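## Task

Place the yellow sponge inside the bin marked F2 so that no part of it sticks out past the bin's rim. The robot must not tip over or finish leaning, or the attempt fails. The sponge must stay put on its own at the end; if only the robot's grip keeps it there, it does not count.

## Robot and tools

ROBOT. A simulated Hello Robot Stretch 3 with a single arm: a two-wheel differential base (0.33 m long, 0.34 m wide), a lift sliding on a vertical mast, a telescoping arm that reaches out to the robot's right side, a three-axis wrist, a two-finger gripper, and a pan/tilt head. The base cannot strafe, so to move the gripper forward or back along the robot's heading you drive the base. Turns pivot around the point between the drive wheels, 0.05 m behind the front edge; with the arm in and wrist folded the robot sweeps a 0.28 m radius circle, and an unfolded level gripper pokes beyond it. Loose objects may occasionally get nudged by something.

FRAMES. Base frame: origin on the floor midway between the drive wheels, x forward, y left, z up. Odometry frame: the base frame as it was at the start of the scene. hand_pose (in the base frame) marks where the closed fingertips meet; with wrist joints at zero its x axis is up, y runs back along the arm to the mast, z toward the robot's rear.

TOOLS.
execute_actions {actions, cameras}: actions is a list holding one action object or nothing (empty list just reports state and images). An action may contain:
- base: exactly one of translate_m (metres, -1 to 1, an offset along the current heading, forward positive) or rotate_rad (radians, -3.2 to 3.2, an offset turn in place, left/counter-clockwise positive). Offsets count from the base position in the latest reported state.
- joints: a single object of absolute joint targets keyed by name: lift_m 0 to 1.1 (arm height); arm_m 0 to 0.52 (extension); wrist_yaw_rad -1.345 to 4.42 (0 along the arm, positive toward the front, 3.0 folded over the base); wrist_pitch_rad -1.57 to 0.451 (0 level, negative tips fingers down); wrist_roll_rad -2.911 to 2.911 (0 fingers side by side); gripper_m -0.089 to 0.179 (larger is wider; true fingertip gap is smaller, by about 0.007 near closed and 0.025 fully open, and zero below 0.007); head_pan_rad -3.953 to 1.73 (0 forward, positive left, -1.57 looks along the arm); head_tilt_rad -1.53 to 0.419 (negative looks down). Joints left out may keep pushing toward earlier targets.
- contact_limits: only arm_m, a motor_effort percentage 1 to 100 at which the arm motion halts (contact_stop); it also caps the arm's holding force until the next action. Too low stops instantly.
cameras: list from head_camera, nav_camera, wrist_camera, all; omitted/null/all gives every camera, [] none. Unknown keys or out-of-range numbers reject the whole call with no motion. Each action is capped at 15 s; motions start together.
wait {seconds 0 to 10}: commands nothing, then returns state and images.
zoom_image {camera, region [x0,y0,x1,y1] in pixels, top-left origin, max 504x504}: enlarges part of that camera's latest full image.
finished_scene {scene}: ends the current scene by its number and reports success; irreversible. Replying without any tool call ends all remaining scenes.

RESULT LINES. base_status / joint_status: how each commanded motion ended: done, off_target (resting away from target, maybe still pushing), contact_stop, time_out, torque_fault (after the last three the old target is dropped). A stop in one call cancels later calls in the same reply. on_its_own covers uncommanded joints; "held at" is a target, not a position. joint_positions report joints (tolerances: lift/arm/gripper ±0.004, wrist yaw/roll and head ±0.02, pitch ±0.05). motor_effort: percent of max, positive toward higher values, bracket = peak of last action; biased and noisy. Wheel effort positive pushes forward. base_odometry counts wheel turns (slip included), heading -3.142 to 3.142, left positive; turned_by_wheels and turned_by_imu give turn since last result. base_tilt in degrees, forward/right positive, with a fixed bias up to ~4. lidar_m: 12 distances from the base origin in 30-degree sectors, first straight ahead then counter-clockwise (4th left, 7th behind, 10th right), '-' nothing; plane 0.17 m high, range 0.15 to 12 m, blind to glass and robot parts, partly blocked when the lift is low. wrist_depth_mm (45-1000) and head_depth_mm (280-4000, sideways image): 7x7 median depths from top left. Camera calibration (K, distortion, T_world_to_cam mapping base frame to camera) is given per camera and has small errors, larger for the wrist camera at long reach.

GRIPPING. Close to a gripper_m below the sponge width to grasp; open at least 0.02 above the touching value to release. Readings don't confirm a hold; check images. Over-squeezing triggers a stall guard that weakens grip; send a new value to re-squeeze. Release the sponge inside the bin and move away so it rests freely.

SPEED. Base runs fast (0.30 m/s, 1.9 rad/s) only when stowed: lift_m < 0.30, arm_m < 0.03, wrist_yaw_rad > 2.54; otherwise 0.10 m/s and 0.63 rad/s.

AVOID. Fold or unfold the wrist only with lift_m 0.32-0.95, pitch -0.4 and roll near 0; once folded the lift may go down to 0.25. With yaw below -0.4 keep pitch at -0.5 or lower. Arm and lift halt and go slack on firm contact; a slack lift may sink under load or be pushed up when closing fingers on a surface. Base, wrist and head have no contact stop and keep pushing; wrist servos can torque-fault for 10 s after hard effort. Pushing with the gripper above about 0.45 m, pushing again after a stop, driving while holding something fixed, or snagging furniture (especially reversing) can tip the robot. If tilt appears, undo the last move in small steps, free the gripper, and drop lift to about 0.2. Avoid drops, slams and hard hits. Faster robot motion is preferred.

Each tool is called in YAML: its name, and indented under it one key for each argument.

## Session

execute_actions:
  actions: []

Scene clock: 0.00 s.
base_odometry: x=+0.000 y=+0.000 heading=+0.000 (m, m, rad; odometry frame)
turned_by_wheels: +0.000 (rad since the last result)
turned_by_imu: +0.000 (rad since the last result)
base_tilt: forward=-2.2 right=-0.9 (deg)
lidar_m: 1.07 1.02 1.05 1.41 2.15 1.04 0.75 0.71 0.73 1.72 1.62 1.50
head_depth_mm: 1385 1383 1386 1391 1390 1387 1388 / 1280 1283 1282 1283 1281 1287 1281 / 1197 1194 1197 1193 1197 1197 1195 / 1125 1122 1120 1123 1123 1119 1120 / 1054 1029 1030 1054 1051 1054 1048 / 992 974 972 992 995 991 992 / 941 917 919 932 941 939 939
base_status: not commanded
joint_positions: lift_m=+0.415 arm_m=+0.000 wrist_yaw_rad=+3.028 wrist_pitch_rad=-0.542 wrist_roll_rad=+0.007 gripper_m=+0.037 head_pan_rad=-0.004 head_tilt_rad=+0.004
joint_status: not commanded
motor_effort: left_wheel=+0 right_wheel=-1 lift_m=+41 arm_m=+0 wrist_yaw_rad=+0 wrist_pitch_rad=+7 wrist_roll_rad=+0 gripper_m=+0 head_pan_rad=+0 head_tilt_rad=+2 (%)
hand_pose: x=+0.0023 y=+0.0609 z=+0.4006 quat_wxyz=(+0.229, +0.693, +0.150, +0.667) (m; base frame)
wrist_depth_mm: - - - - - 927 781 / - - - - - - 829 / 894 887 915 929 946 947 858 / 736 741 760 774 780 788 805 / 648 646 - 671 674 685 687 / 567 568 - 581 593 595 600 / 504 - - 519 522 529 530
pictures: head_camera (sideways: a quarter turn clockwise sets it upright), nav_camera (sideways: a quarter turn counterclockwise sets it upright), wrist_camera
camera_calibration (this result's frames):
head_camera: T_world_to_cam=[[-0.0123411, 0.0354334, -0.999296, 1.32109], [-0.0359037, 0.998712, 0.0358561, -0.0441592], [0.999279, 0.0363209, -0.0110531, -0.0312475], [0, 0, 0, 1]] pos_world=[0.0459433, -0.00157356, 1.3214]
nav_camera: T_world_to_cam=[[0.0156375, 0.0332315, 0.999325, -1.2604], [-0.0247098, -0.999129, 0.0336116, 0.00902768], [0.999572, -0.0252187, -0.0148028, -0.0308603], [0, 0, 0, 1]] pos_world=[0.0507796, 0.0501264, 1.25879]
wrist_camera: T_world_to_cam=[[0.994993, -0.0948765, 0.0314237, -0.0141973], [-0.0416204, -0.679186, -0.732785, 0.365269], [0.0908667, 0.727808, -0.679734, 0.397542], [0, 0, 0, 1]] pos_world=[-0.00679452, -0.0425959, 0.538333]
Images, in order (width x height): head_camera 896x504, nav_camera 672x504, wrist_camera 644x364.

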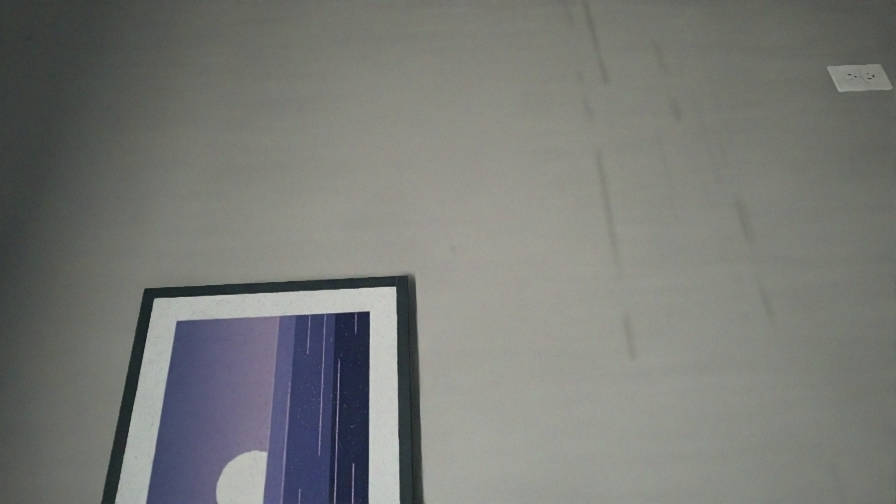

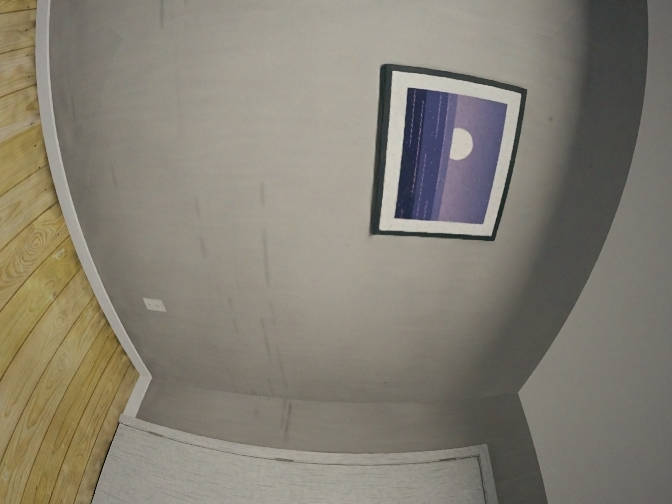

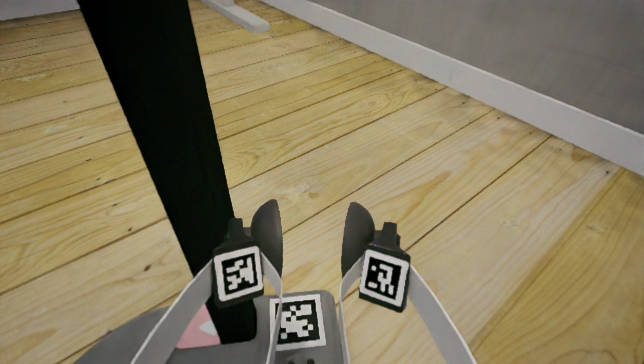

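execute_actions:
  actions:
    - {"base": {"rotate_rad": 1.0}, "joints": {"lift_m": 0.29, "wrist_pitch_rad": -0.4, "head_pan_rad": 1.1, "head_tilt_rad": -0.4}}
  cameras: ["head_camera", "nav_camera"]

Scene clock: 7.07 s.
base_odometry: x=+0.000 y=+0.000 heading=+1.000 (m, m, rad; odometry frame)
turned_by_wheels: +1.000 (rad since the last result)
turned_by_imu: +1.005 (rad since the last result)
base_tilt: forward=-2.2 right=-1.0 (deg)
lidar_m: 1.04 1.35 2.13 1.11 0.76 0.71 0.73 0.94 1.62 1.59 1.09 1.02
head_depth_mm: 1771 1909 1416 2271 2098 1607 1312 / 1764 1896 1623 2246 2101 1620 1312 / 1773 1909 1320 2250 2139 1635 1323 / 1767 1917 1736 2246 2155 1647 1338 / 1758 1895 1789 2247 2179 1666 1348 / 1760 1896 1833 2176 2013 1678 1349 / 1758 1905 1854 2024 1950 1693 1361
base_status: done
joint_positions: lift_m=+0.290 arm_m=+0.000 wrist_yaw_rad=+3.028 wrist_pitch_rad=-0.418 wrist_roll_rad=+0.007 gripper_m=+0.037 head_pan_rad=+1.093 head_tilt_rad=-0.395
joint_status: all done
motor_effort: left_wheel=-2(13) right_wheel=+2(9) lift_m=+37(37) arm_m=+0(0) wrist_yaw_rad=+0(0) wrist_pitch_rad=+9(10) wrist_roll_rad=+0(0) gripper_m=+1(0) head_pan_rad=+3(34) head_tilt_rad=-1(20) (%)
hand_pose: x=+0.0043 y=+0.0780 z=+0.3027 quat_wxyz=(+0.187, +0.701, +0.107, +0.680) (m; base frame)
wrist_depth_mm: 636 - - - - - - / 661 - - - - - - / 692 - 902 919 911 937 975 / 668 695 700 728 719 729 751 / 563 571 - 587 598 602 607 / 483 505 - 514 515 511 516 / - - - - 437 442 447
pictures: head_camera (sideways: a quarter turn clockwise sets it upright), nav_camera (sideways: a quarter turn counterclockwise sets it upright)
camera_calibration (this result's frames):
head_camera: T_world_to_cam=[[-0.215426, -0.339027, -0.91578, 1.2131], [-0.897212, 0.438921, 0.0485673, -0.0554316], [0.385489, 0.832111, -0.398734, 0.477107], [0, 0, 0, 1]] pos_world=[0.0276799, 0.0385974, 1.30386]
nav_camera: T_world_to_cam=[[0.155726, 0.37309, 0.914633, -1.15049], [0.884545, -0.464822, 0.0390033, -0.00351912], [0.439693, 0.80296, -0.4024, 0.477054], [0, 0, 0, 1]] pos_world=[-0.0274836, 0.0445445, 1.24438]
Images, in order (width x height): head_camera 896x504, nav_camera 672x504.

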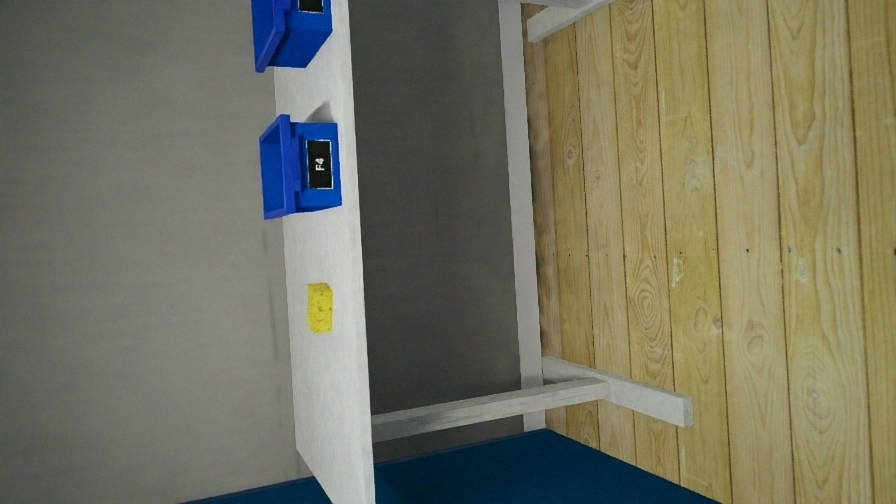

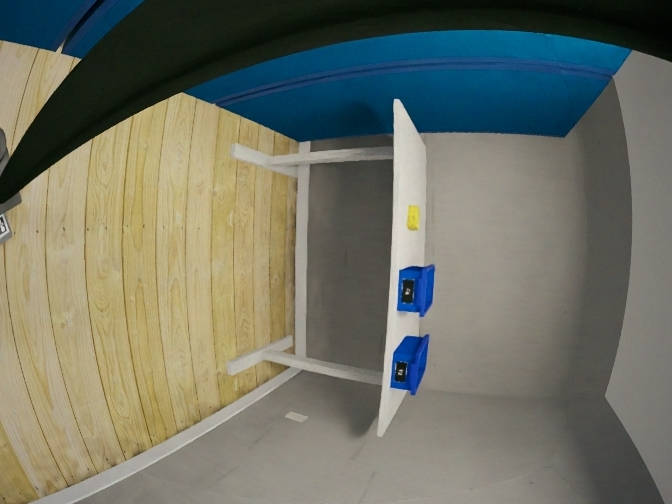

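zoom_image:
  camera: "nav_camera"
  region: [375, 250, 455, 410]

zoom_image:
  camera: "head_camera"
  region: [240, 0, 400, 360]

Region (375, 250, 455, 410) of nav_camera's 672x504 image, scaled by 3.150, with more detail than that image has.

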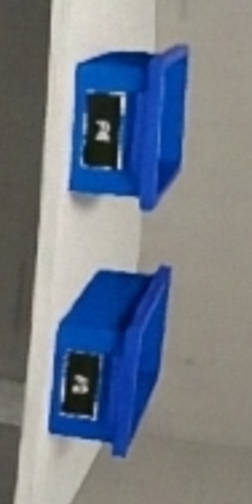

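Region (240, 0, 400, 360) of head_camera's 896x504 image, scaled by 1.400, with more detail than that image has.

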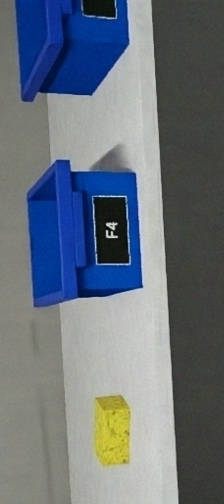

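zoom_image:
  camera: "head_camera"
  region: [270, 190, 390, 350]

Region (270, 190, 390, 350) of head_camera's 896x504 image, scaled by 3.150, with more detail than that image has; it fills the left 378 columns of this view, and the rest is white.

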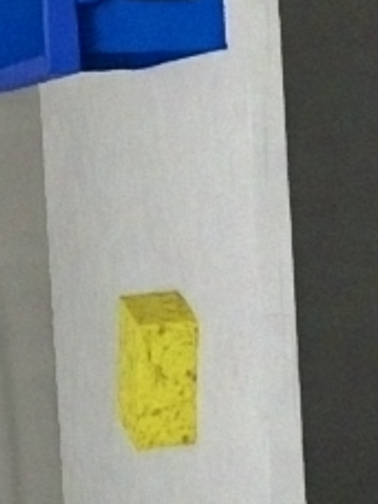

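execute_actions:
  actions:
    - {"base": {"rotate_rad": 1.16}, "joints": {"head_pan_rad": -0.15, "head_tilt_rad": -0.35}}
  cameras: []

execute_actions:
  actions:
    - {"base": {"translate_m": 0.36}}
  cameras: ["head_camera", "nav_camera"]

Scene clock: 74.33 s.
base_odometry: x=+0.000 y=+0.000 heading=+2.160 (m, m, rad; odometry frame)
turned_by_wheels: +1.160 (rad since the last result)
turned_by_imu: +1.162 (rad since the last result)
base_tilt: forward=-2.0 right=-0.9 (deg)
lidar_m: 1.73 0.99 0.74 0.71 0.74 1.69 1.62 1.42 1.05 1.02 1.07 1.48
head_depth_mm: 1848 1970 1345 2203 1986 1662 1343 / 1808 1951 1528 2276 2227 1682 1351 / 1787 1915 1493 2242 2245 1710 1365 / 1788 1909 1448 2225 2243 1701 1367 / 1769 1878 1893 2206 2293 1718 1383 / 1750 1852 1935 2163 2271 1741 1393 / 1739 1860 1928 2085 2111 1760 1403
base_status: done
joint_positions: lift_m=+0.290 arm_m=+0.000 wrist_yaw_rad=+3.028 wrist_pitch_rad=-0.418 wrist_roll_rad=+0.007 gripper_m=+0.037 head_pan_rad=-0.143 head_tilt_rad=-0.359
joint_status: all done
motor_effort: left_wheel=-2(12) right_wheel=+2(9) lift_m=+37(37) arm_m=+0(0) wrist_yaw_rad=+0(1) wrist_pitch_rad=+9(9) wrist_roll_rad=+0(0) gripper_m=+0(0) head_pan_rad=-2(32) head_tilt_rad=+3(6) (%)
hand_pose: x=+0.0043 y=+0.0780 z=+0.3027 quat_wxyz=(+0.187, +0.701, +0.107, +0.680) (m; base frame)
wrist_depth_mm: 631 - 678 698 710 738 750 / 704 - 721 761 774 793 837 / 747 - 802 821 832 853 896 / 690 694 707 713 728 726 749 / 574 568 - 585 600 604 614 / 488 499 - 518 517 509 517 / - - - - 437 446 448
pictures: none
No camera images: the call's "cameras" was empty. Leave "cameras" out to get every camera's image.

Scene clock: 77.20 s.
base_odometry: x=-0.200 y=+0.299 heading=+2.160 (m, m, rad; odometry frame)
turned_by_wheels: +0.000 (rad since the last result)
turned_by_imu: +0.002 (rad since the last result)
base_tilt: forward=-2.2 right=-1.2 (deg)
lidar_m: 1.78 0.98 0.73 0.71 0.74 1.02 1.98 1.43 1.07 1.03 1.08 1.48
head_depth_mm: 1520 1628 1234 1902 2018 1666 1346 / 1502 1621 1678 1883 2029 1679 1361 / 1492 1595 1228 1006 1990 1701 1362 / 1472 1584 1635 1182 1989 1720 1378 / 1464 1566 1648 1200 1975 1730 1383 / 1445 1553 1632 1128 1952 1738 1391 / 1439 1534 1611 1158 1859 1598 1372
base_status: done
joint_positions: lift_m=+0.290 arm_m=+0.000 wrist_yaw_rad=+3.028 wrist_pitch_rad=-0.418 wrist_roll_rad=+0.007 gripper_m=+0.037 head_pan_rad=-0.143 head_tilt_rad=-0.358
joint_status: not commanded
motor_effort: left_wheel=-2(10) right_wheel=+3(9) lift_m=+38(37) arm_m=+0(0) wrist_yaw_rad=+0(1) wrist_pitch_rad=+9(9) wrist_roll_rad=-1(0) gripper_m=+0(0) head_pan_rad=-2(2) head_tilt_rad=+2(3) (%)
hand_pose: x=+0.0043 y=+0.0780 z=+0.3028 quat_wxyz=(+0.187, +0.701, +0.107, +0.680) (m; base frame)
wrist_depth_mm: 632 - 669 682 705 724 740 / 679 - 739 750 764 804 827 / 733 - 799 818 834 853 901 / 674 696 713 705 721 730 752 / 565 572 - 588 594 608 609 / 487 505 - 518 512 509 517 / - - - - 440 446 450
pictures: head_camera (sideways: a quarter turn clockwise sets it upright), nav_camera (sideways: a quarter turn counterclockwise sets it upright)
camera_calibration (this result's frames):
head_camera: T_world_to_cam=[[-0.35674, 0.0871221, -0.930132, 1.23269], [0.117926, 0.991877, 0.0476766, -0.0604667], [0.926731, -0.0926785, -0.364116, 0.428755], [0, 0, 0, 1]] pos_world=[0.0495405, -0.00768277, 1.30557]
nav_camera: T_world_to_cam=[[0.369334, -0.0195496, 0.929091, -1.17066], [-0.149779, -0.98796, 0.0387522, 0.00311534], [0.917147, -0.153471, -0.367815, 0.429135], [0, 0, 0, 1]] pos_world=[0.0392506, 0.0460517, 1.24537]
Images, in order (width x height): head_camera 896x504, nav_camera 672x504.

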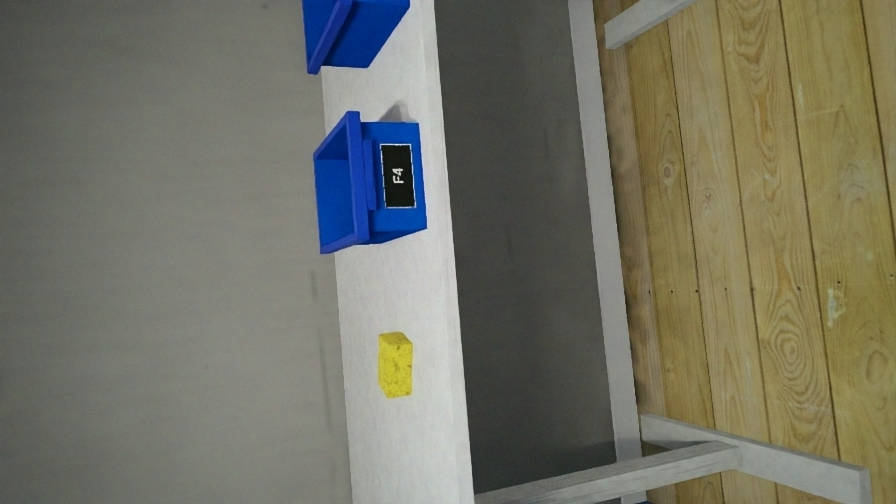

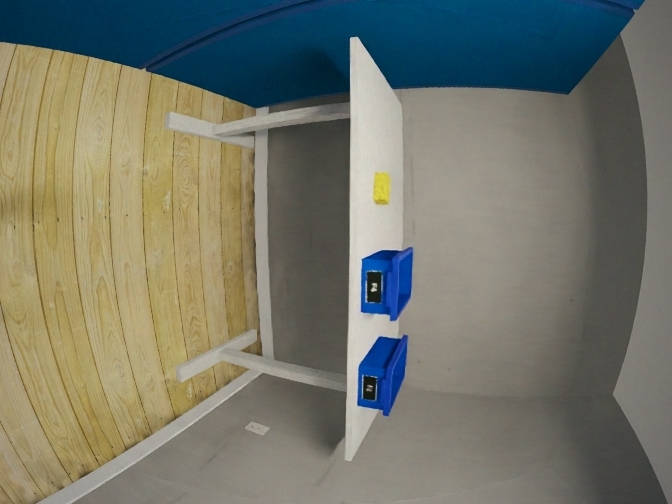

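zoom_image:
  camera: "nav_camera"
  region: [345, 260, 415, 420]

zoom_image:
  camera: "head_camera"
  region: [330, 300, 480, 430]

Region (345, 260, 415, 420) of nav_camera's 672x504 image, scaled by 3.150, with more detail than that image has; it fills the left 220 columns of this view, and the rest is white.

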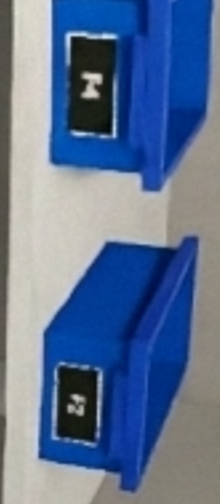

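Region (330, 300, 480, 430) of head_camera's 896x504 image, scaled by 3.360, with more detail than that image has; it fills the top 437 rows of this view, and the rest is white.

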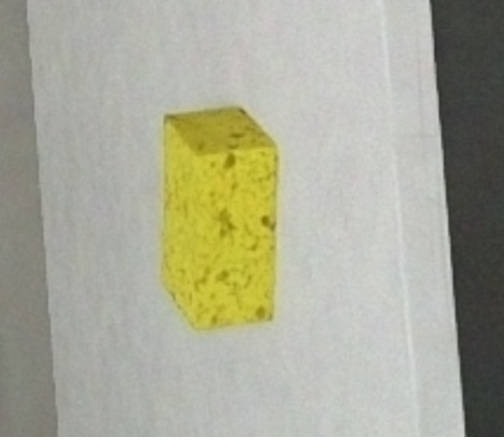

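execute_actions:
  actions:
    - {"base": {"translate_m": 0.64}, "joints": {"lift_m": 1.0, "wrist_yaw_rad": 1.24, "head_pan_rad": -0.75, "head_tilt_rad": -0.45}}

Scene clock: 103.33 s.
base_odometry: x=-0.555 y=+0.832 heading=+2.160 (m, m, rad; odometry frame)
turned_by_wheels: +0.000 (rad since the last result)
turned_by_imu: +0.002 (rad since the last result)
base_tilt: forward=-2.2 right=-1.2 (deg)
lidar_m: 1.13 0.80 0.71 0.69 0.72 1.01 2.61 1.44 1.08 1.05 1.00 1.17
head_depth_mm: 991 1062 1088 628 1337 1428 1301 / 1082 1172 842 633 609 1383 1275 / 1197 1302 872 692 545 1552 1272 / 1214 1309 1258 545 492 1440 1290 / 1118 1204 1235 612 443 457 1305 / 1043 1116 1164 669 411 426 1278 / 978 1037 1093 641 484 440 390
base_status: done
joint_positions: lift_m=+1.000 arm_m=+0.000 wrist_yaw_rad=+1.242 wrist_pitch_rad=-0.417 wrist_roll_rad=+0.007 gripper_m=+0.037 head_pan_rad=-0.743 head_tilt_rad=-0.445
joint_status: all done
motor_effort: left_wheel=-3(9) right_wheel=+2(9) lift_m=+46(50) arm_m=+0(0) wrist_yaw_rad=-2(0) wrist_pitch_rad=+9(9) wrist_roll_rad=+0(0) gripper_m=+1(1) head_pan_rad=-1(26) head_tilt_rad=-3(6) (%)
hand_pose: x=+0.1910 y=-0.2176 z=+1.0127 quat_wxyz=(+0.647, +0.523, -0.479, +0.281) (m; base frame)
wrist_depth_mm: 768 437 476 404 511 395 425 / 506 257 254 287 497 374 387 / 374 360 291 318 405 392 414 / 298 301 308 315 345 925 778 / 258 273 - - - - 821 / - - - - - - 840 / - - - - - - 859
pictures: head_camera (sideways: a quarter turn clockwise sets it upright), nav_camera (sideways: a quarter turn counterclockwise sets it upright), wrist_camera
camera_calibration (this result's frames):
head_camera: T_world_to_cam=[[-0.303572, 0.326869, -0.894986, 1.18651], [0.660424, 0.749251, 0.0496329, -0.0663173], [0.686793, -0.576003, -0.443324, 0.533292], [0, 0, 0, 1]] pos_world=[0.0377267, -0.0309663, 1.30162]
nav_camera: T_world_to_cam=[[0.352042, -0.278137, 0.893704, -1.12438], [-0.678902, -0.733179, 0.0392498, 0.00569959], [0.644328, -0.620555, -0.446937, 0.533761], [0, 0, 0, 1]] pos_world=[0.0557805, 0.0226756, 1.2432]
wrist_camera: T_world_to_cam=[[-0.308637, -0.950589, 0.0335338, -0.186887], [-0.563677, 0.154389, -0.811438, 0.993249], [0.766167, -0.269342, -0.583475, 0.555622], [0, 0, 0, 1]] pos_world=[0.0764921, -0.181347, 1.13642]
Images, in order (width x height): head_camera 896x504, nav_camera 672x504, wrist_camera 644x364.

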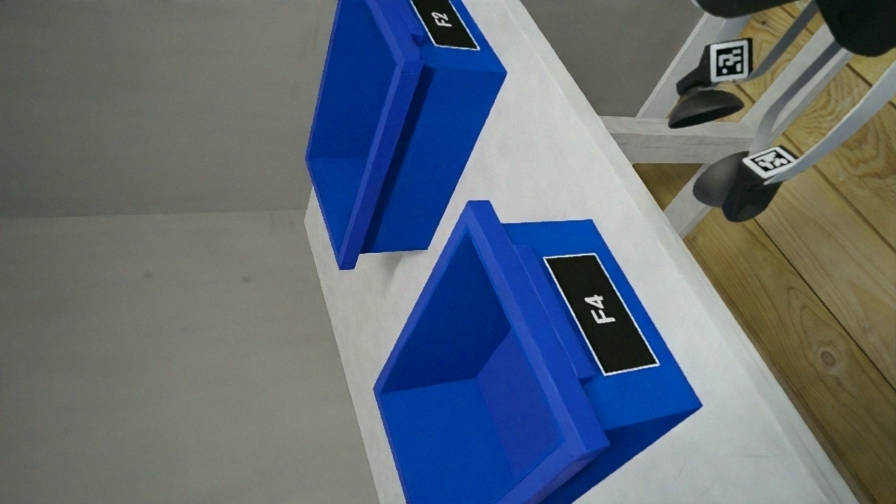

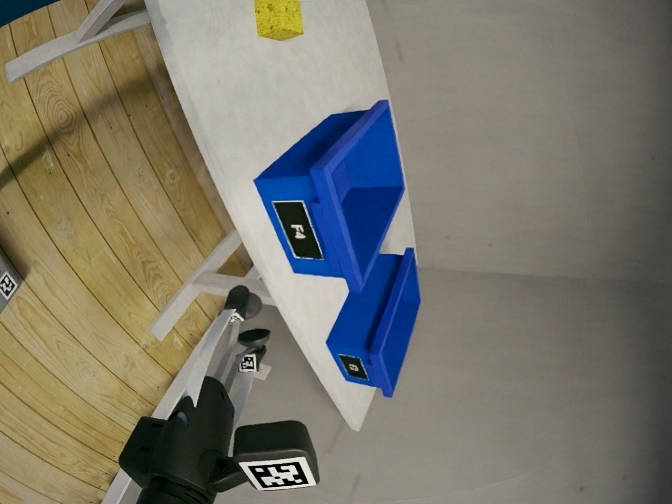

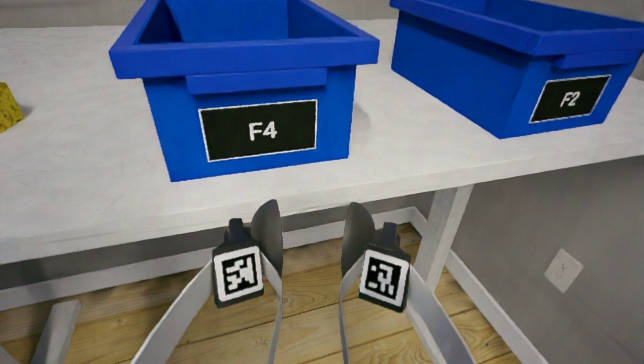

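execute_actions:
  actions:
    - {"base": {"rotate_rad": 1.54}, "joints": {"lift_m": 1.098, "wrist_pitch_rad": -0.2, "wrist_yaw_rad": 1.265, "arm_m": 0.334, "gripper_m": 0.14, "head_pan_rad": -1.35, "head_tilt_rad": -0.6}}

Scene clock: 132.87 s.
base_odometry: x=-0.555 y=+0.832 heading=-2.584 (m, m, rad; odometry frame)
turned_by_wheels: +1.540 (rad since the last result)
turned_by_imu: +1.550 (rad since the last result)
base_tilt: forward=-2.0 right=-0.9 (deg)
lidar_m: 0.69 0.71 0.97 2.61 1.51 1.09 1.05 1.00 1.18 1.13 0.80 0.72
head_depth_mm: 890 1017 778 566 446 1313 1168 / 898 - 792 573 451 1353 1177 / 937 1035 803 548 455 1388 1186 / 951 1043 817 568 461 1407 1191 / 967 1066 832 596 479 1347 1200 / 994 1099 848 603 500 1384 1186 / 1016 1108 864 609 506 1299 1212
base_status: done
joint_positions: lift_m=+1.098 arm_m=+0.334 wrist_yaw_rad=+1.264 wrist_pitch_rad=-0.219 wrist_roll_rad=+0.007 gripper_m=+0.140 head_pan_rad=-1.343 head_tilt_rad=-0.593
joint_status: all done
motor_effort: left_wheel=-2(9) right_wheel=+2(8) lift_m=+45(46) arm_m=+3(4) wrist_yaw_rad=+1(2) wrist_pitch_rad=+10(8) wrist_roll_rad=+0(0) gripper_m=+0(94) head_pan_rad=-2(29) head_tilt_rad=-2(14) (%)
hand_pose: x=+0.2120 y=-0.5525 z=+1.1573 quat_wxyz=(+0.611, +0.479, -0.523, +0.351) (m; base frame)
wrist_depth_mm: 468 502 539 587 637 679 531 / 490 525 567 624 684 704 538 / 514 553 612 663 729 703 555 / 541 584 651 715 790 702 555 / 577 593 529 535 543 580 535 / 607 - 427 427 431 - 445 / 355 349 353 359 360 360 367
pictures: head_camera (sideways: a quarter turn clockwise sets it upright), nav_camera (sideways: a quarter turn counterclockwise sets it upright), wrist_camera
camera_calibration (this result's frames):
head_camera: T_world_to_cam=[[-0.0945258, 0.565075, -0.819607, 1.08693], [0.96991, 0.237821, 0.0521046, -0.0714133], [0.224363, -0.79002, -0.570553, 0.701653], [0, 0, 0, 1]] pos_world=[0.0145826, -0.0428943, 1.29491]
nav_camera: T_world_to_cam=[[0.162, -0.552031, 0.817935, -1.02441], [-0.973061, -0.227153, 0.0394169, 0.00728399], [0.164037, -0.802286, -0.573959, 0.701961], [0, 0, 0, 1]] pos_world=[0.0578951, -0.000679565, 1.24051]
wrist_camera: T_world_to_cam=[[-0.293679, -0.955232, 0.0358384, -0.512051], [-0.403991, 0.0900509, -0.91032, 1.21918], [0.866339, -0.28182, -0.412351, 0.307507], [0, 0, 0, 1]] pos_world=[0.0757532, -0.512254, 1.25499]
Images, in order (width x height): head_camera 896x504, nav_camera 672x504, wrist_camera 644x364.

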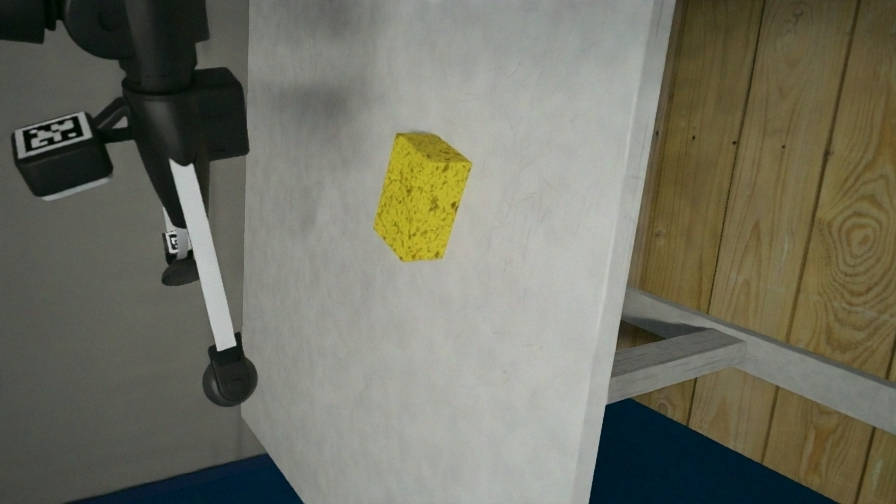

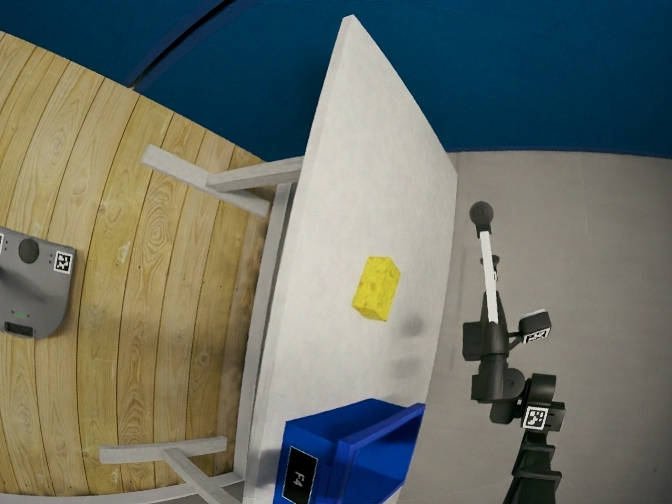

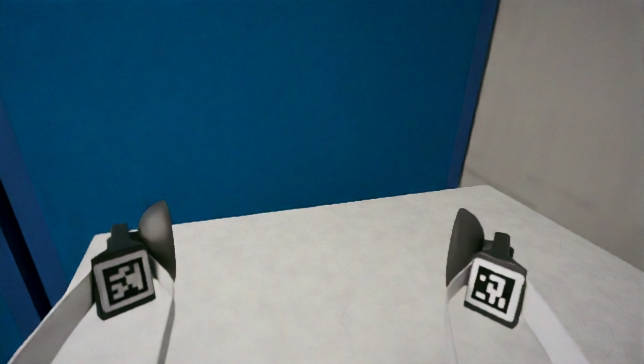

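zoom_image:
  camera: "head_camera"
  region: [350, 115, 500, 280]

Region (350, 115, 500, 280) of head_camera's 896x504 image, scaled by 3.055, with more detail than that image has; it fills the left 458 columns of this view, and the rest is white.

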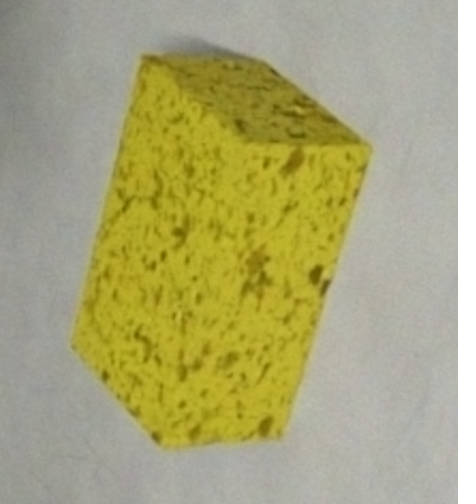

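execute_actions:
  actions:
    - {"joints": {"wrist_pitch_rad": -0.8, "arm_m": 0.348}}
  cameras: ["head_camera", "wrist_camera"]

Scene clock: 153.87 s.
base_odometry: x=-0.555 y=+0.832 heading=-2.584 (m, m, rad; odometry frame)
turned_by_wheels: +0.000 (rad since the last result)
turned_by_imu: -0.001 (rad since the last result)
base_tilt: forward=-2.0 right=-0.9 (deg)
lidar_m: 0.69 0.71 0.97 2.62 1.50 1.09 1.05 1.00 1.18 1.13 0.80 0.72
head_depth_mm: 885 - 774 567 446 1315 1170 / 910 995 754 573 451 1349 1178 / 923 1035 763 547 455 1391 1182 / 950 1053 858 566 461 1405 1193 / 973 1076 834 595 479 1352 1200 / 996 1102 847 604 499 1389 1188 / 1019 1107 862 609 507 1298 1215
base_status: not commanded
joint_positions: lift_m=+1.098 arm_m=+0.348 wrist_yaw_rad=+1.264 wrist_pitch_rad=-0.808 wrist_roll_rad=+0.007 gripper_m=+0.140 head_pan_rad=-1.343 head_tilt_rad=-0.593
joint_status: all done
motor_effort: left_wheel=-2(2) right_wheel=+2(2) lift_m=+44(45) arm_m=+4(4) wrist_yaw_rad=+1(1) wrist_pitch_rad=+4(9) wrist_roll_rad=+0(0) gripper_m=+0(0) head_pan_rad=-3(2) head_tilt_rad=-2(3) (%)
hand_pose: x=+0.1308 y=-0.5409 z=+1.0347 quat_wxyz=(+0.688, +0.609, -0.362, +0.158) (m; base frame)
wrist_depth_mm: 392 387 394 397 400 408 412 / 341 341 347 349 353 358 362 / 303 307 308 312 315 319 322 / 275 278 280 282 285 287 292 / 251 257 255 258 261 266 264 / 233 - 231 193 239 - 243 / 214 215 215 179 221 220 225
pictures: head_camera (sideways: a quarter turn clockwise sets it upright), wrist_camera
camera_calibration (this result's frames):
head_camera: T_world_to_cam=[[-0.0945259, 0.565075, -0.819607, 1.08693], [0.96991, 0.237821, 0.0521046, -0.0714133], [0.224363, -0.79002, -0.570553, 0.701653], [0, 0, 0, 1]] pos_world=[0.0145826, -0.0428943, 1.29491]
wrist_camera: T_world_to_cam=[[-0.276464, -0.960689, 0.0253733, -0.514803], [-0.819511, 0.221881, -0.528365, 0.804161], [0.501965, -0.166868, -0.848638, 0.8919], [0, 0, 0, 1]] pos_world=[0.0689924, -0.524165, 1.19485]
Images, in order (width x height): head_camera 896x504, wrist_camera 644x364.

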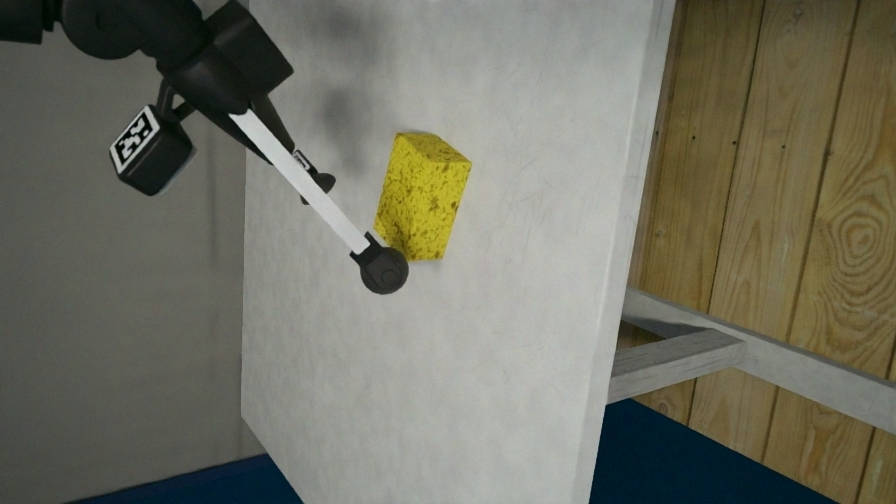

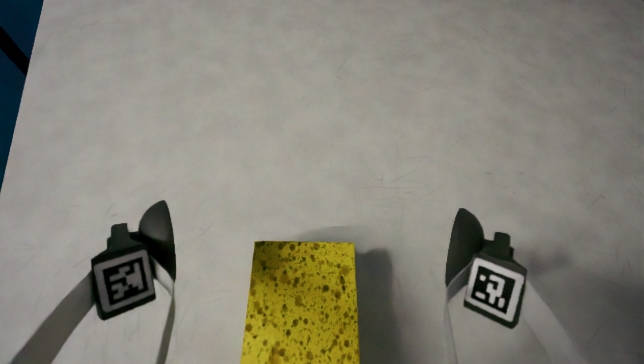

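execute_actions:
  actions:
    - {"joints": {"wrist_pitch_rad": -1.0, "arm_m": 0.343, "lift_m": 1.068, "gripper_m": 0.12}}
  cameras: ["head_camera", "wrist_camera"]

Scene clock: 161.13 s.
base_odometry: x=-0.555 y=+0.832 heading=-2.584 (m, m, rad; odometry frame)
turned_by_wheels: +0.000 (rad since the last result)
turned_by_imu: -0.001 (rad since the last result)
base_tilt: forward=-2.0 right=-1.1 (deg)
lidar_m: 0.69 0.71 0.97 2.61 1.50 1.09 1.05 1.00 1.18 1.13 0.80 0.72
head_depth_mm: 885 - 703 569 447 1315 1173 / 908 986 748 573 451 1350 1175 / 929 1018 809 545 455 1392 1189 / 951 1052 817 568 461 1406 1191 / 969 1078 833 595 479 1351 1201 / 994 1104 847 602 500 1394 1186 / 1020 1111 862 610 507 1295 1215
base_status: not commanded
joint_positions: lift_m=+1.068 arm_m=+0.343 wrist_yaw_rad=+1.264 wrist_pitch_rad=-1.005 wrist_roll_rad=+0.007 gripper_m=+0.120 head_pan_rad=-1.343 head_tilt_rad=-0.593
joint_status: all done
motor_effort: left_wheel=-2(2) right_wheel=+2(2) lift_m=+36(42) arm_m=-3(3) wrist_yaw_rad=+1(1) wrist_pitch_rad=+3(4) wrist_roll_rad=+0(0) gripper_m=+0(83) head_pan_rad=-2(2) head_tilt_rad=-2(2) (%)
hand_pose: x=+0.0901 y=-0.5239 z=+0.9776 quat_wxyz=(+0.700, +0.641, -0.301, +0.089) (m; base frame)
wrist_depth_mm: 243 243 246 248 251 254 256 / 226 230 231 232 235 236 239 / 213 215 214 168 220 222 224 / 201 203 201 158 207 209 211 / 191 192 189 150 195 198 200 / 181 - 179 142 184 189 189 / - 172 172 172 176 177 179
pictures: head_camera (sideways: a quarter turn clockwise sets it upright), wrist_camera
camera_calibration (this result's frames):
head_camera: T_world_to_cam=[[-0.0945257, 0.565075, -0.819607, 1.08693], [0.96991, 0.237821, 0.0521046, -0.0714133], [0.224363, -0.79002, -0.570552, 0.701653], [0, 0, 0, 1]] pos_world=[0.0145826, -0.0428943, 1.29491]
wrist_camera: T_world_to_cam=[[-0.272363, -0.961992, 0.0197455, -0.503785], [-0.902475, 0.248288, -0.351983, 0.585776], [0.333702, -0.113687, -0.935798, 0.994933], [0, 0, 0, 1]] pos_world=[0.0594248, -0.516968, 1.14719]
Images, in order (width x height): head_camera 896x504, wrist_camera 644x364.

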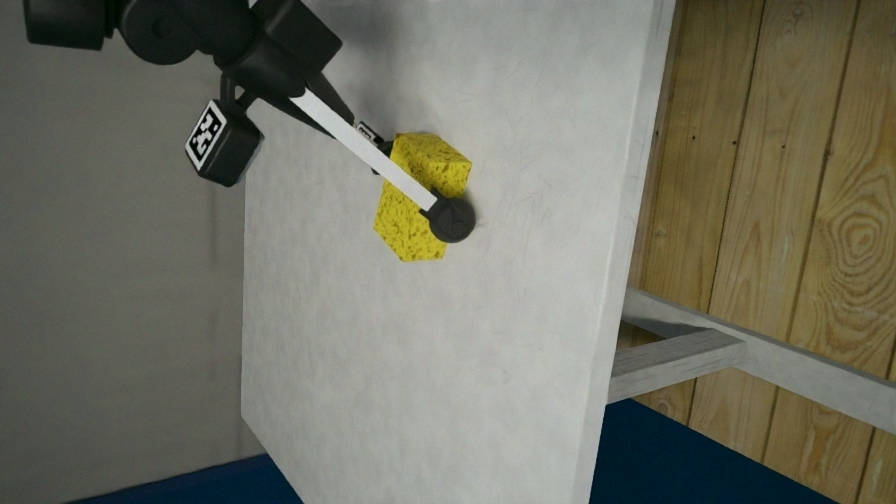

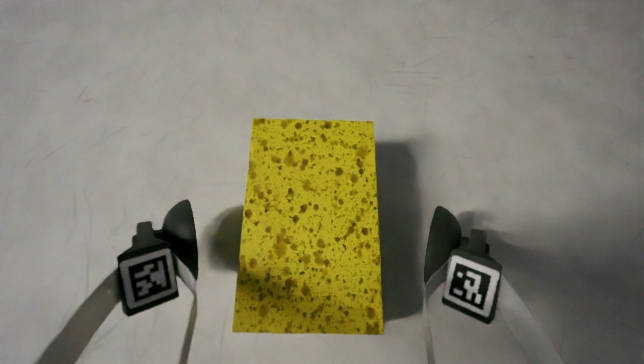

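execute_actions:
  actions:
    - {"joints": {"gripper_m": 0.026}}
  cameras: ["head_camera", "wrist_camera"]

Scene clock: 163.90 s.
base_odometry: x=-0.555 y=+0.832 heading=-2.584 (m, m, rad; odometry frame)
turned_by_wheels: +0.000 (rad since the last result)
turned_by_imu: -0.001 (rad since the last result)
base_tilt: forward=-2.0 right=-1.3 (deg)
lidar_m: 0.69 0.71 0.97 2.61 1.50 1.09 1.04 1.00 1.18 1.13 0.80 0.72
head_depth_mm: 883 - 702 569 447 1310 1167 / 909 986 746 571 450 1340 1172 / 929 1021 809 540 454 1391 1186 / 949 1053 818 568 461 1405 1188 / 971 1077 830 596 479 1347 1202 / 993 1103 845 603 501 1383 1184 / 1020 1114 863 611 508 1294 1215
base_status: not commanded
joint_positions: lift_m=+1.068 arm_m=+0.343 wrist_yaw_rad=+1.264 wrist_pitch_rad=-1.005 wrist_roll_rad=+0.007 gripper_m=+0.027 head_pan_rad=-1.343 head_tilt_rad=-0.593
joint_status: all done
motor_effort: left_wheel=-2(2) right_wheel=+2(2) lift_m=+37(37) arm_m=-3(3) wrist_yaw_rad=+1(2) wrist_pitch_rad=+3(3) wrist_roll_rad=+0(0) gripper_m=-20(99) head_pan_rad=-2(2) head_tilt_rad=-2(2) (%)
hand_pose: x=+0.0900 y=-0.5239 z=+0.9776 quat_wxyz=(+0.701, +0.641, -0.301, +0.089) (m; base frame)
wrist_depth_mm: 242 244 246 248 252 254 257 / 226 229 230 232 235 237 239 / 213 215 214 164 220 221 224 / 201 202 201 156 207 209 211 / 191 192 147 146 196 198 199 / 181 182 139 139 182 187 188 / 172 173 172 135 176 177 179
pictures: head_camera (sideways: a quarter turn clockwise sets it upright), wrist_camera
camera_calibration (this result's frames):
head_camera: T_world_to_cam=[[-0.0945259, 0.565075, -0.819607, 1.08693], [0.96991, 0.237821, 0.0521046, -0.0714133], [0.224363, -0.79002, -0.570553, 0.701653], [0, 0, 0, 1]] pos_world=[0.0145826, -0.0428943, 1.29491]
wrist_camera: T_world_to_cam=[[-0.272353, -0.961995, 0.0197297, -0.503767], [-0.90265, 0.248343, -0.351495, 0.585211], [0.333237, -0.11354, -0.935982, 0.995217], [0, 0, 0, 1]] pos_world=[0.0593951, -0.516958, 1.14714]
Images, in order (width x height): head_camera 896x504, wrist_camera 644x364.

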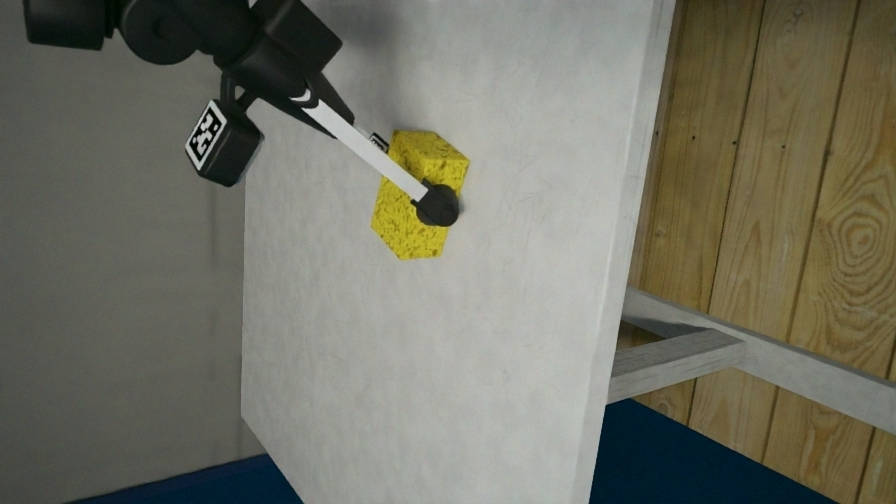

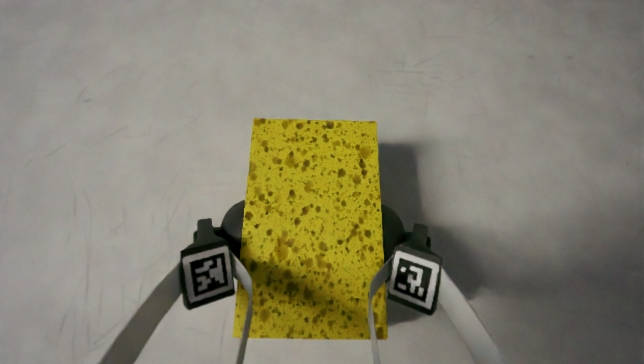

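execute_actions:
  actions:
    - {"base": {"translate_m": -0.1}, "joints": {"lift_m": 1.099, "wrist_pitch_rad": -0.15, "arm_m": 0.19, "head_pan_rad": -2.1, "head_tilt_rad": -0.5}}

Scene clock: 191.80 s.
base_odometry: x=-0.471 y=+0.884 heading=-2.584 (m, m, rad; odometry frame)
turned_by_wheels: +0.000 (rad since the last result)
turned_by_imu: -0.002 (rad since the last result)
base_tilt: forward=-2.1 right=-1.3 (deg)
lidar_m: 0.79 0.82 1.11 2.62 1.36 0.99 0.95 0.93 0.93 1.13 0.86 0.82
head_depth_mm: - - 721 546 1149 1452 1204 / - - 763 605 533 1352 1229 / - - 718 669 503 1480 1234 / - 1207 1023 483 462 1410 1244 / - 1116 1049 594 435 447 1254 / - 1054 1068 652 401 423 1268 / - 994 1038 624 390 414 1243
base_status: done
joint_positions: lift_m=+1.099 arm_m=+0.190 wrist_yaw_rad=+1.265 wrist_pitch_rad=-0.172 wrist_roll_rad=+0.007 gripper_m=+0.027 head_pan_rad=-2.093 head_tilt_rad=-0.507
joint_status: all done
motor_effort: left_wheel=-2(8) right_wheel=+3(2) lift_m=+44(47) arm_m=-3(1) wrist_yaw_rad=+1(1) wrist_pitch_rad=+11(10) wrist_roll_rad=+0(0) gripper_m=-20(20) head_pan_rad=-3(32) head_tilt_rad=+2(7) (%)
hand_pose: x=+0.2154 y=-0.4103 z=+1.1699 quat_wxyz=(+0.603, +0.467, -0.534, +0.366) (m; base frame)
wrist_depth_mm: 546 579 627 682 747 803 652 / 566 612 664 730 797 845 663 / 589 641 680 164 852 870 673 / 623 673 709 155 865 810 686 / 654 718 148 146 608 613 623 / 694 735 139 139 428 473 479 / 716 799 365 134 383 389 389
pictures: head_camera (sideways: a quarter turn clockwise sets it upright), nav_camera (sideways: a quarter turn counterclockwise sets it upright), wrist_camera
camera_calibration (this result's frames):
head_camera: T_world_to_cam=[[0.279835, 0.415385, -0.865533, 1.14453], [0.874138, -0.483013, 0.0508102, -0.0691496], [-0.396958, -0.770814, -0.498268, 0.611396], [0, 0, 0, 1]] pos_world=[-0.0171355, -0.0375496, 1.29878]
nav_camera: T_world_to_cam=[[-0.221629, -0.451932, 0.864083, -1.08224], [-0.865289, 0.499721, 0.0394255, 0.006611], [-0.449618, -0.738943, -0.501804, 0.611826], [0, 0, 0, 1]] pos_world=[0.0409517, -0.0402997, 1.2419]
wrist_camera: T_world_to_cam=[[-0.294796, -0.954875, 0.0361855, -0.375648], [-0.362918, 0.0768511, -0.928647, 1.22634], [0.88396, -0.286894, -0.369196, 0.293542], [0, 0, 0, 1]] pos_world=[0.0748407, -0.368727, 1.2608]
Images, in order (width x height): head_camera 896x504, nav_camera 672x504, wrist_camera 644x364.

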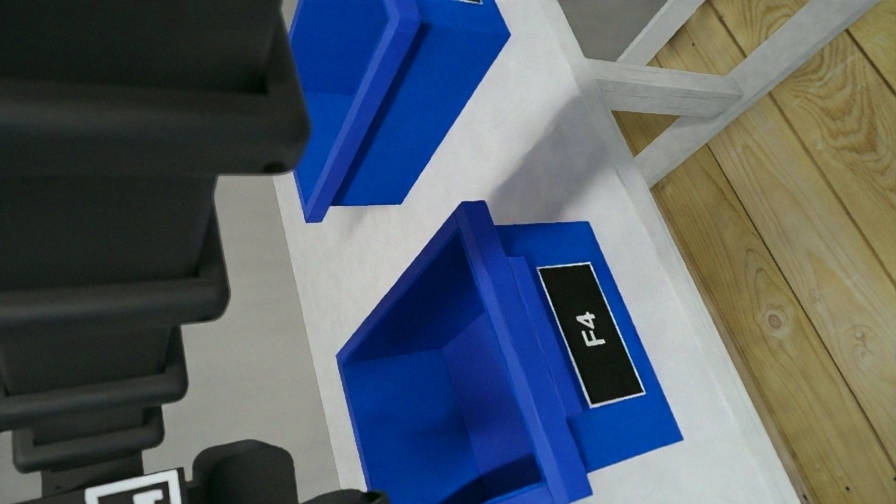

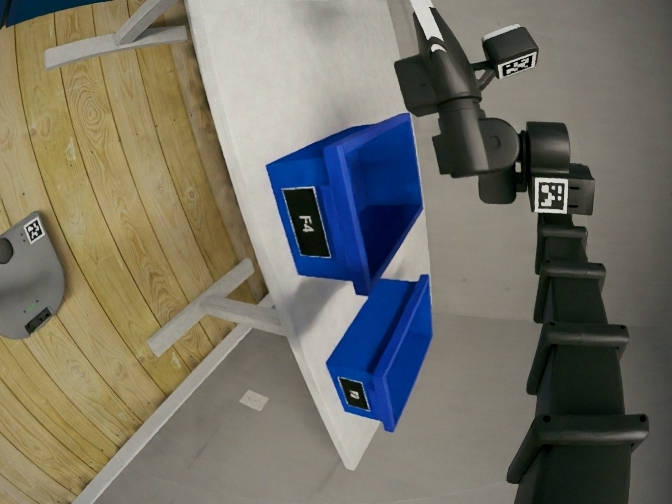

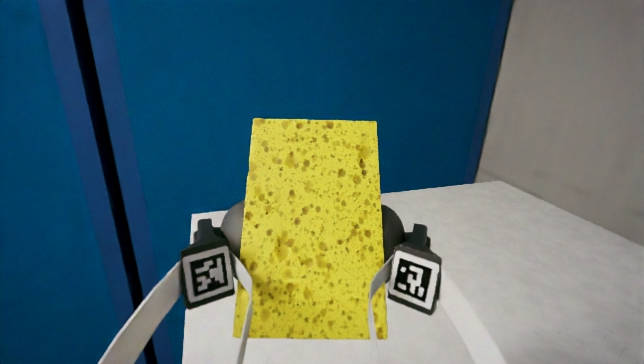

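execute_actions:
  actions:
    - {"base": {"translate_m": -0.46}, "joints": {"wrist_yaw_rad": 0.0, "head_pan_rad": -1.5, "head_tilt_rad": -0.6}}

Scene clock: 202.83 s.
base_odometry: x=-0.080 y=+1.128 heading=-2.584 (m, m, rad; odometry frame)
turned_by_wheels: +0.000 (rad since the last result)
turned_by_imu: -0.005 (rad since the last result)
base_tilt: forward=-2.0 right=-1.1 (deg)
lidar_m: 1.25 1.29 1.75 2.02 0.71 0.51 0.49 0.50 0.68 1.14 1.18 1.20
head_depth_mm: - - 736 394 423 1073 1141 / - - 615 381 425 1346 1169 / 927 1001 629 385 429 1357 1180 / 932 1039 620 433 433 1370 1198 / 938 1040 833 554 465 1384 1200 / 944 1049 847 605 469 1394 1209 / 945 1056 634 561 474 1402 1221
base_status: done
joint_positions: lift_m=+1.099 arm_m=+0.190 wrist_yaw_rad=+0.002 wrist_pitch_rad=-0.172 wrist_roll_rad=+0.007 gripper_m=+0.027 head_pan_rad=-1.507 head_tilt_rad=-0.592
joint_status: all done
motor_effort: left_wheel=-2(9) right_wheel=+2(3) lift_m=+45(45) arm_m=-3(3) wrist_yaw_rad=-2(4) wrist_pitch_rad=+11(11) wrist_roll_rad=+0(0) gripper_m=-21(20) head_pan_rad=+2(28) head_tilt_rad=-3(10) (%)
hand_pose: x=-0.0211 y=-0.5837 z=+1.1699 quat_wxyz=(+0.702, +0.061, -0.706, -0.061) (m; base frame)
wrist_depth_mm: 608 620 620 633 639 641 515 / 646 649 658 670 676 672 518 / 676 695 681 164 710 717 518 / 711 717 730 155 755 744 511 / 568 565 147 146 601 661 513 / 444 449 139 139 430 478 518 / 369 242 243 135 253 393 454
pictures: head_camera (sideways: a quarter turn clockwise sets it upright), nav_camera (sideways: a quarter turn counterclockwise sets it upright), wrist_camera
camera_calibration (this result's frames):
head_camera: T_world_to_cam=[[-0.00101988, 0.572433, -0.819951, 1.08681], [0.995715, 0.0763974, 0.0520968, -0.0715606], [0.0924641, -0.816385, -0.570058, 0.701814], [0, 0, 0, 1]] pos_world=[0.0074698, -0.0437078, 1.29493]
nav_camera: T_world_to_cam=[[0.0697184, -0.570575, 0.818281, -1.0243], [-0.997087, -0.0653031, 0.039418, 0.00742912], [0.0309454, -0.818645, -0.573465, 0.70213], [0, 0, 0, 1]] pos_world=[0.0570924, -0.00915918, 1.24052]
wrist_camera: T_world_to_cam=[[-0.999312, -0.00810741, 0.0361869, -0.0732091], [-0.0366244, 0.368913, -0.928742, 1.33138], [-0.00582014, -0.929428, -0.368956, 0.0587445], [0, 0, 0, 1]] pos_world=[-0.0240559, -0.437157, 1.26083]
Images, in order (width x height): head_camera 896x504, nav_camera 672x504, wrist_camera 644x364.

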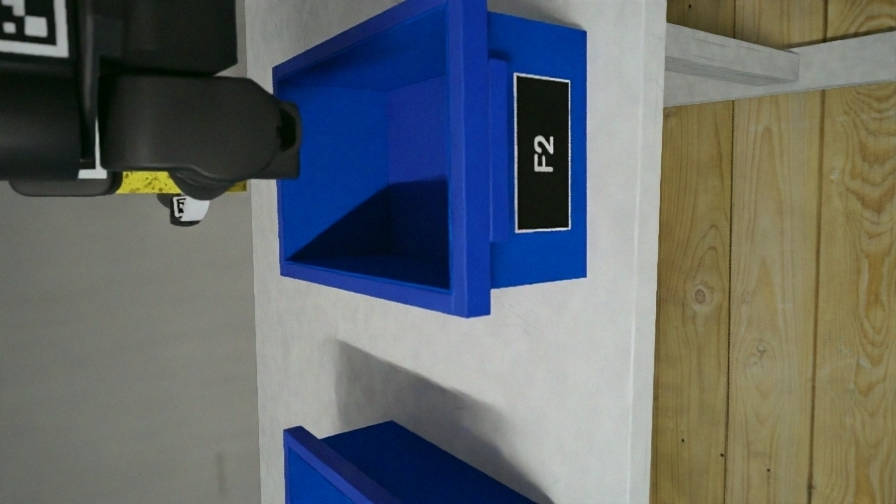

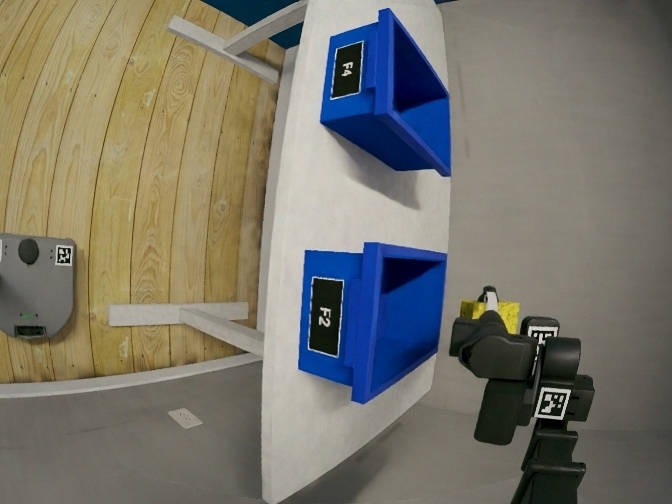

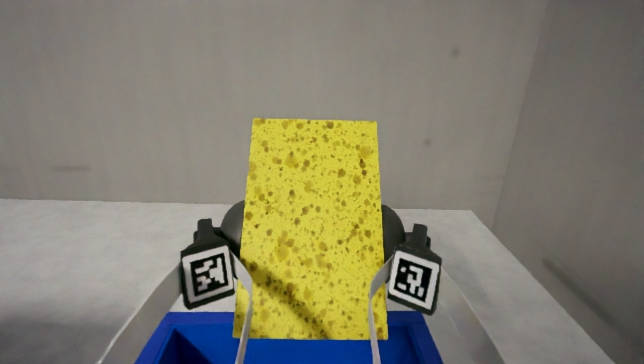

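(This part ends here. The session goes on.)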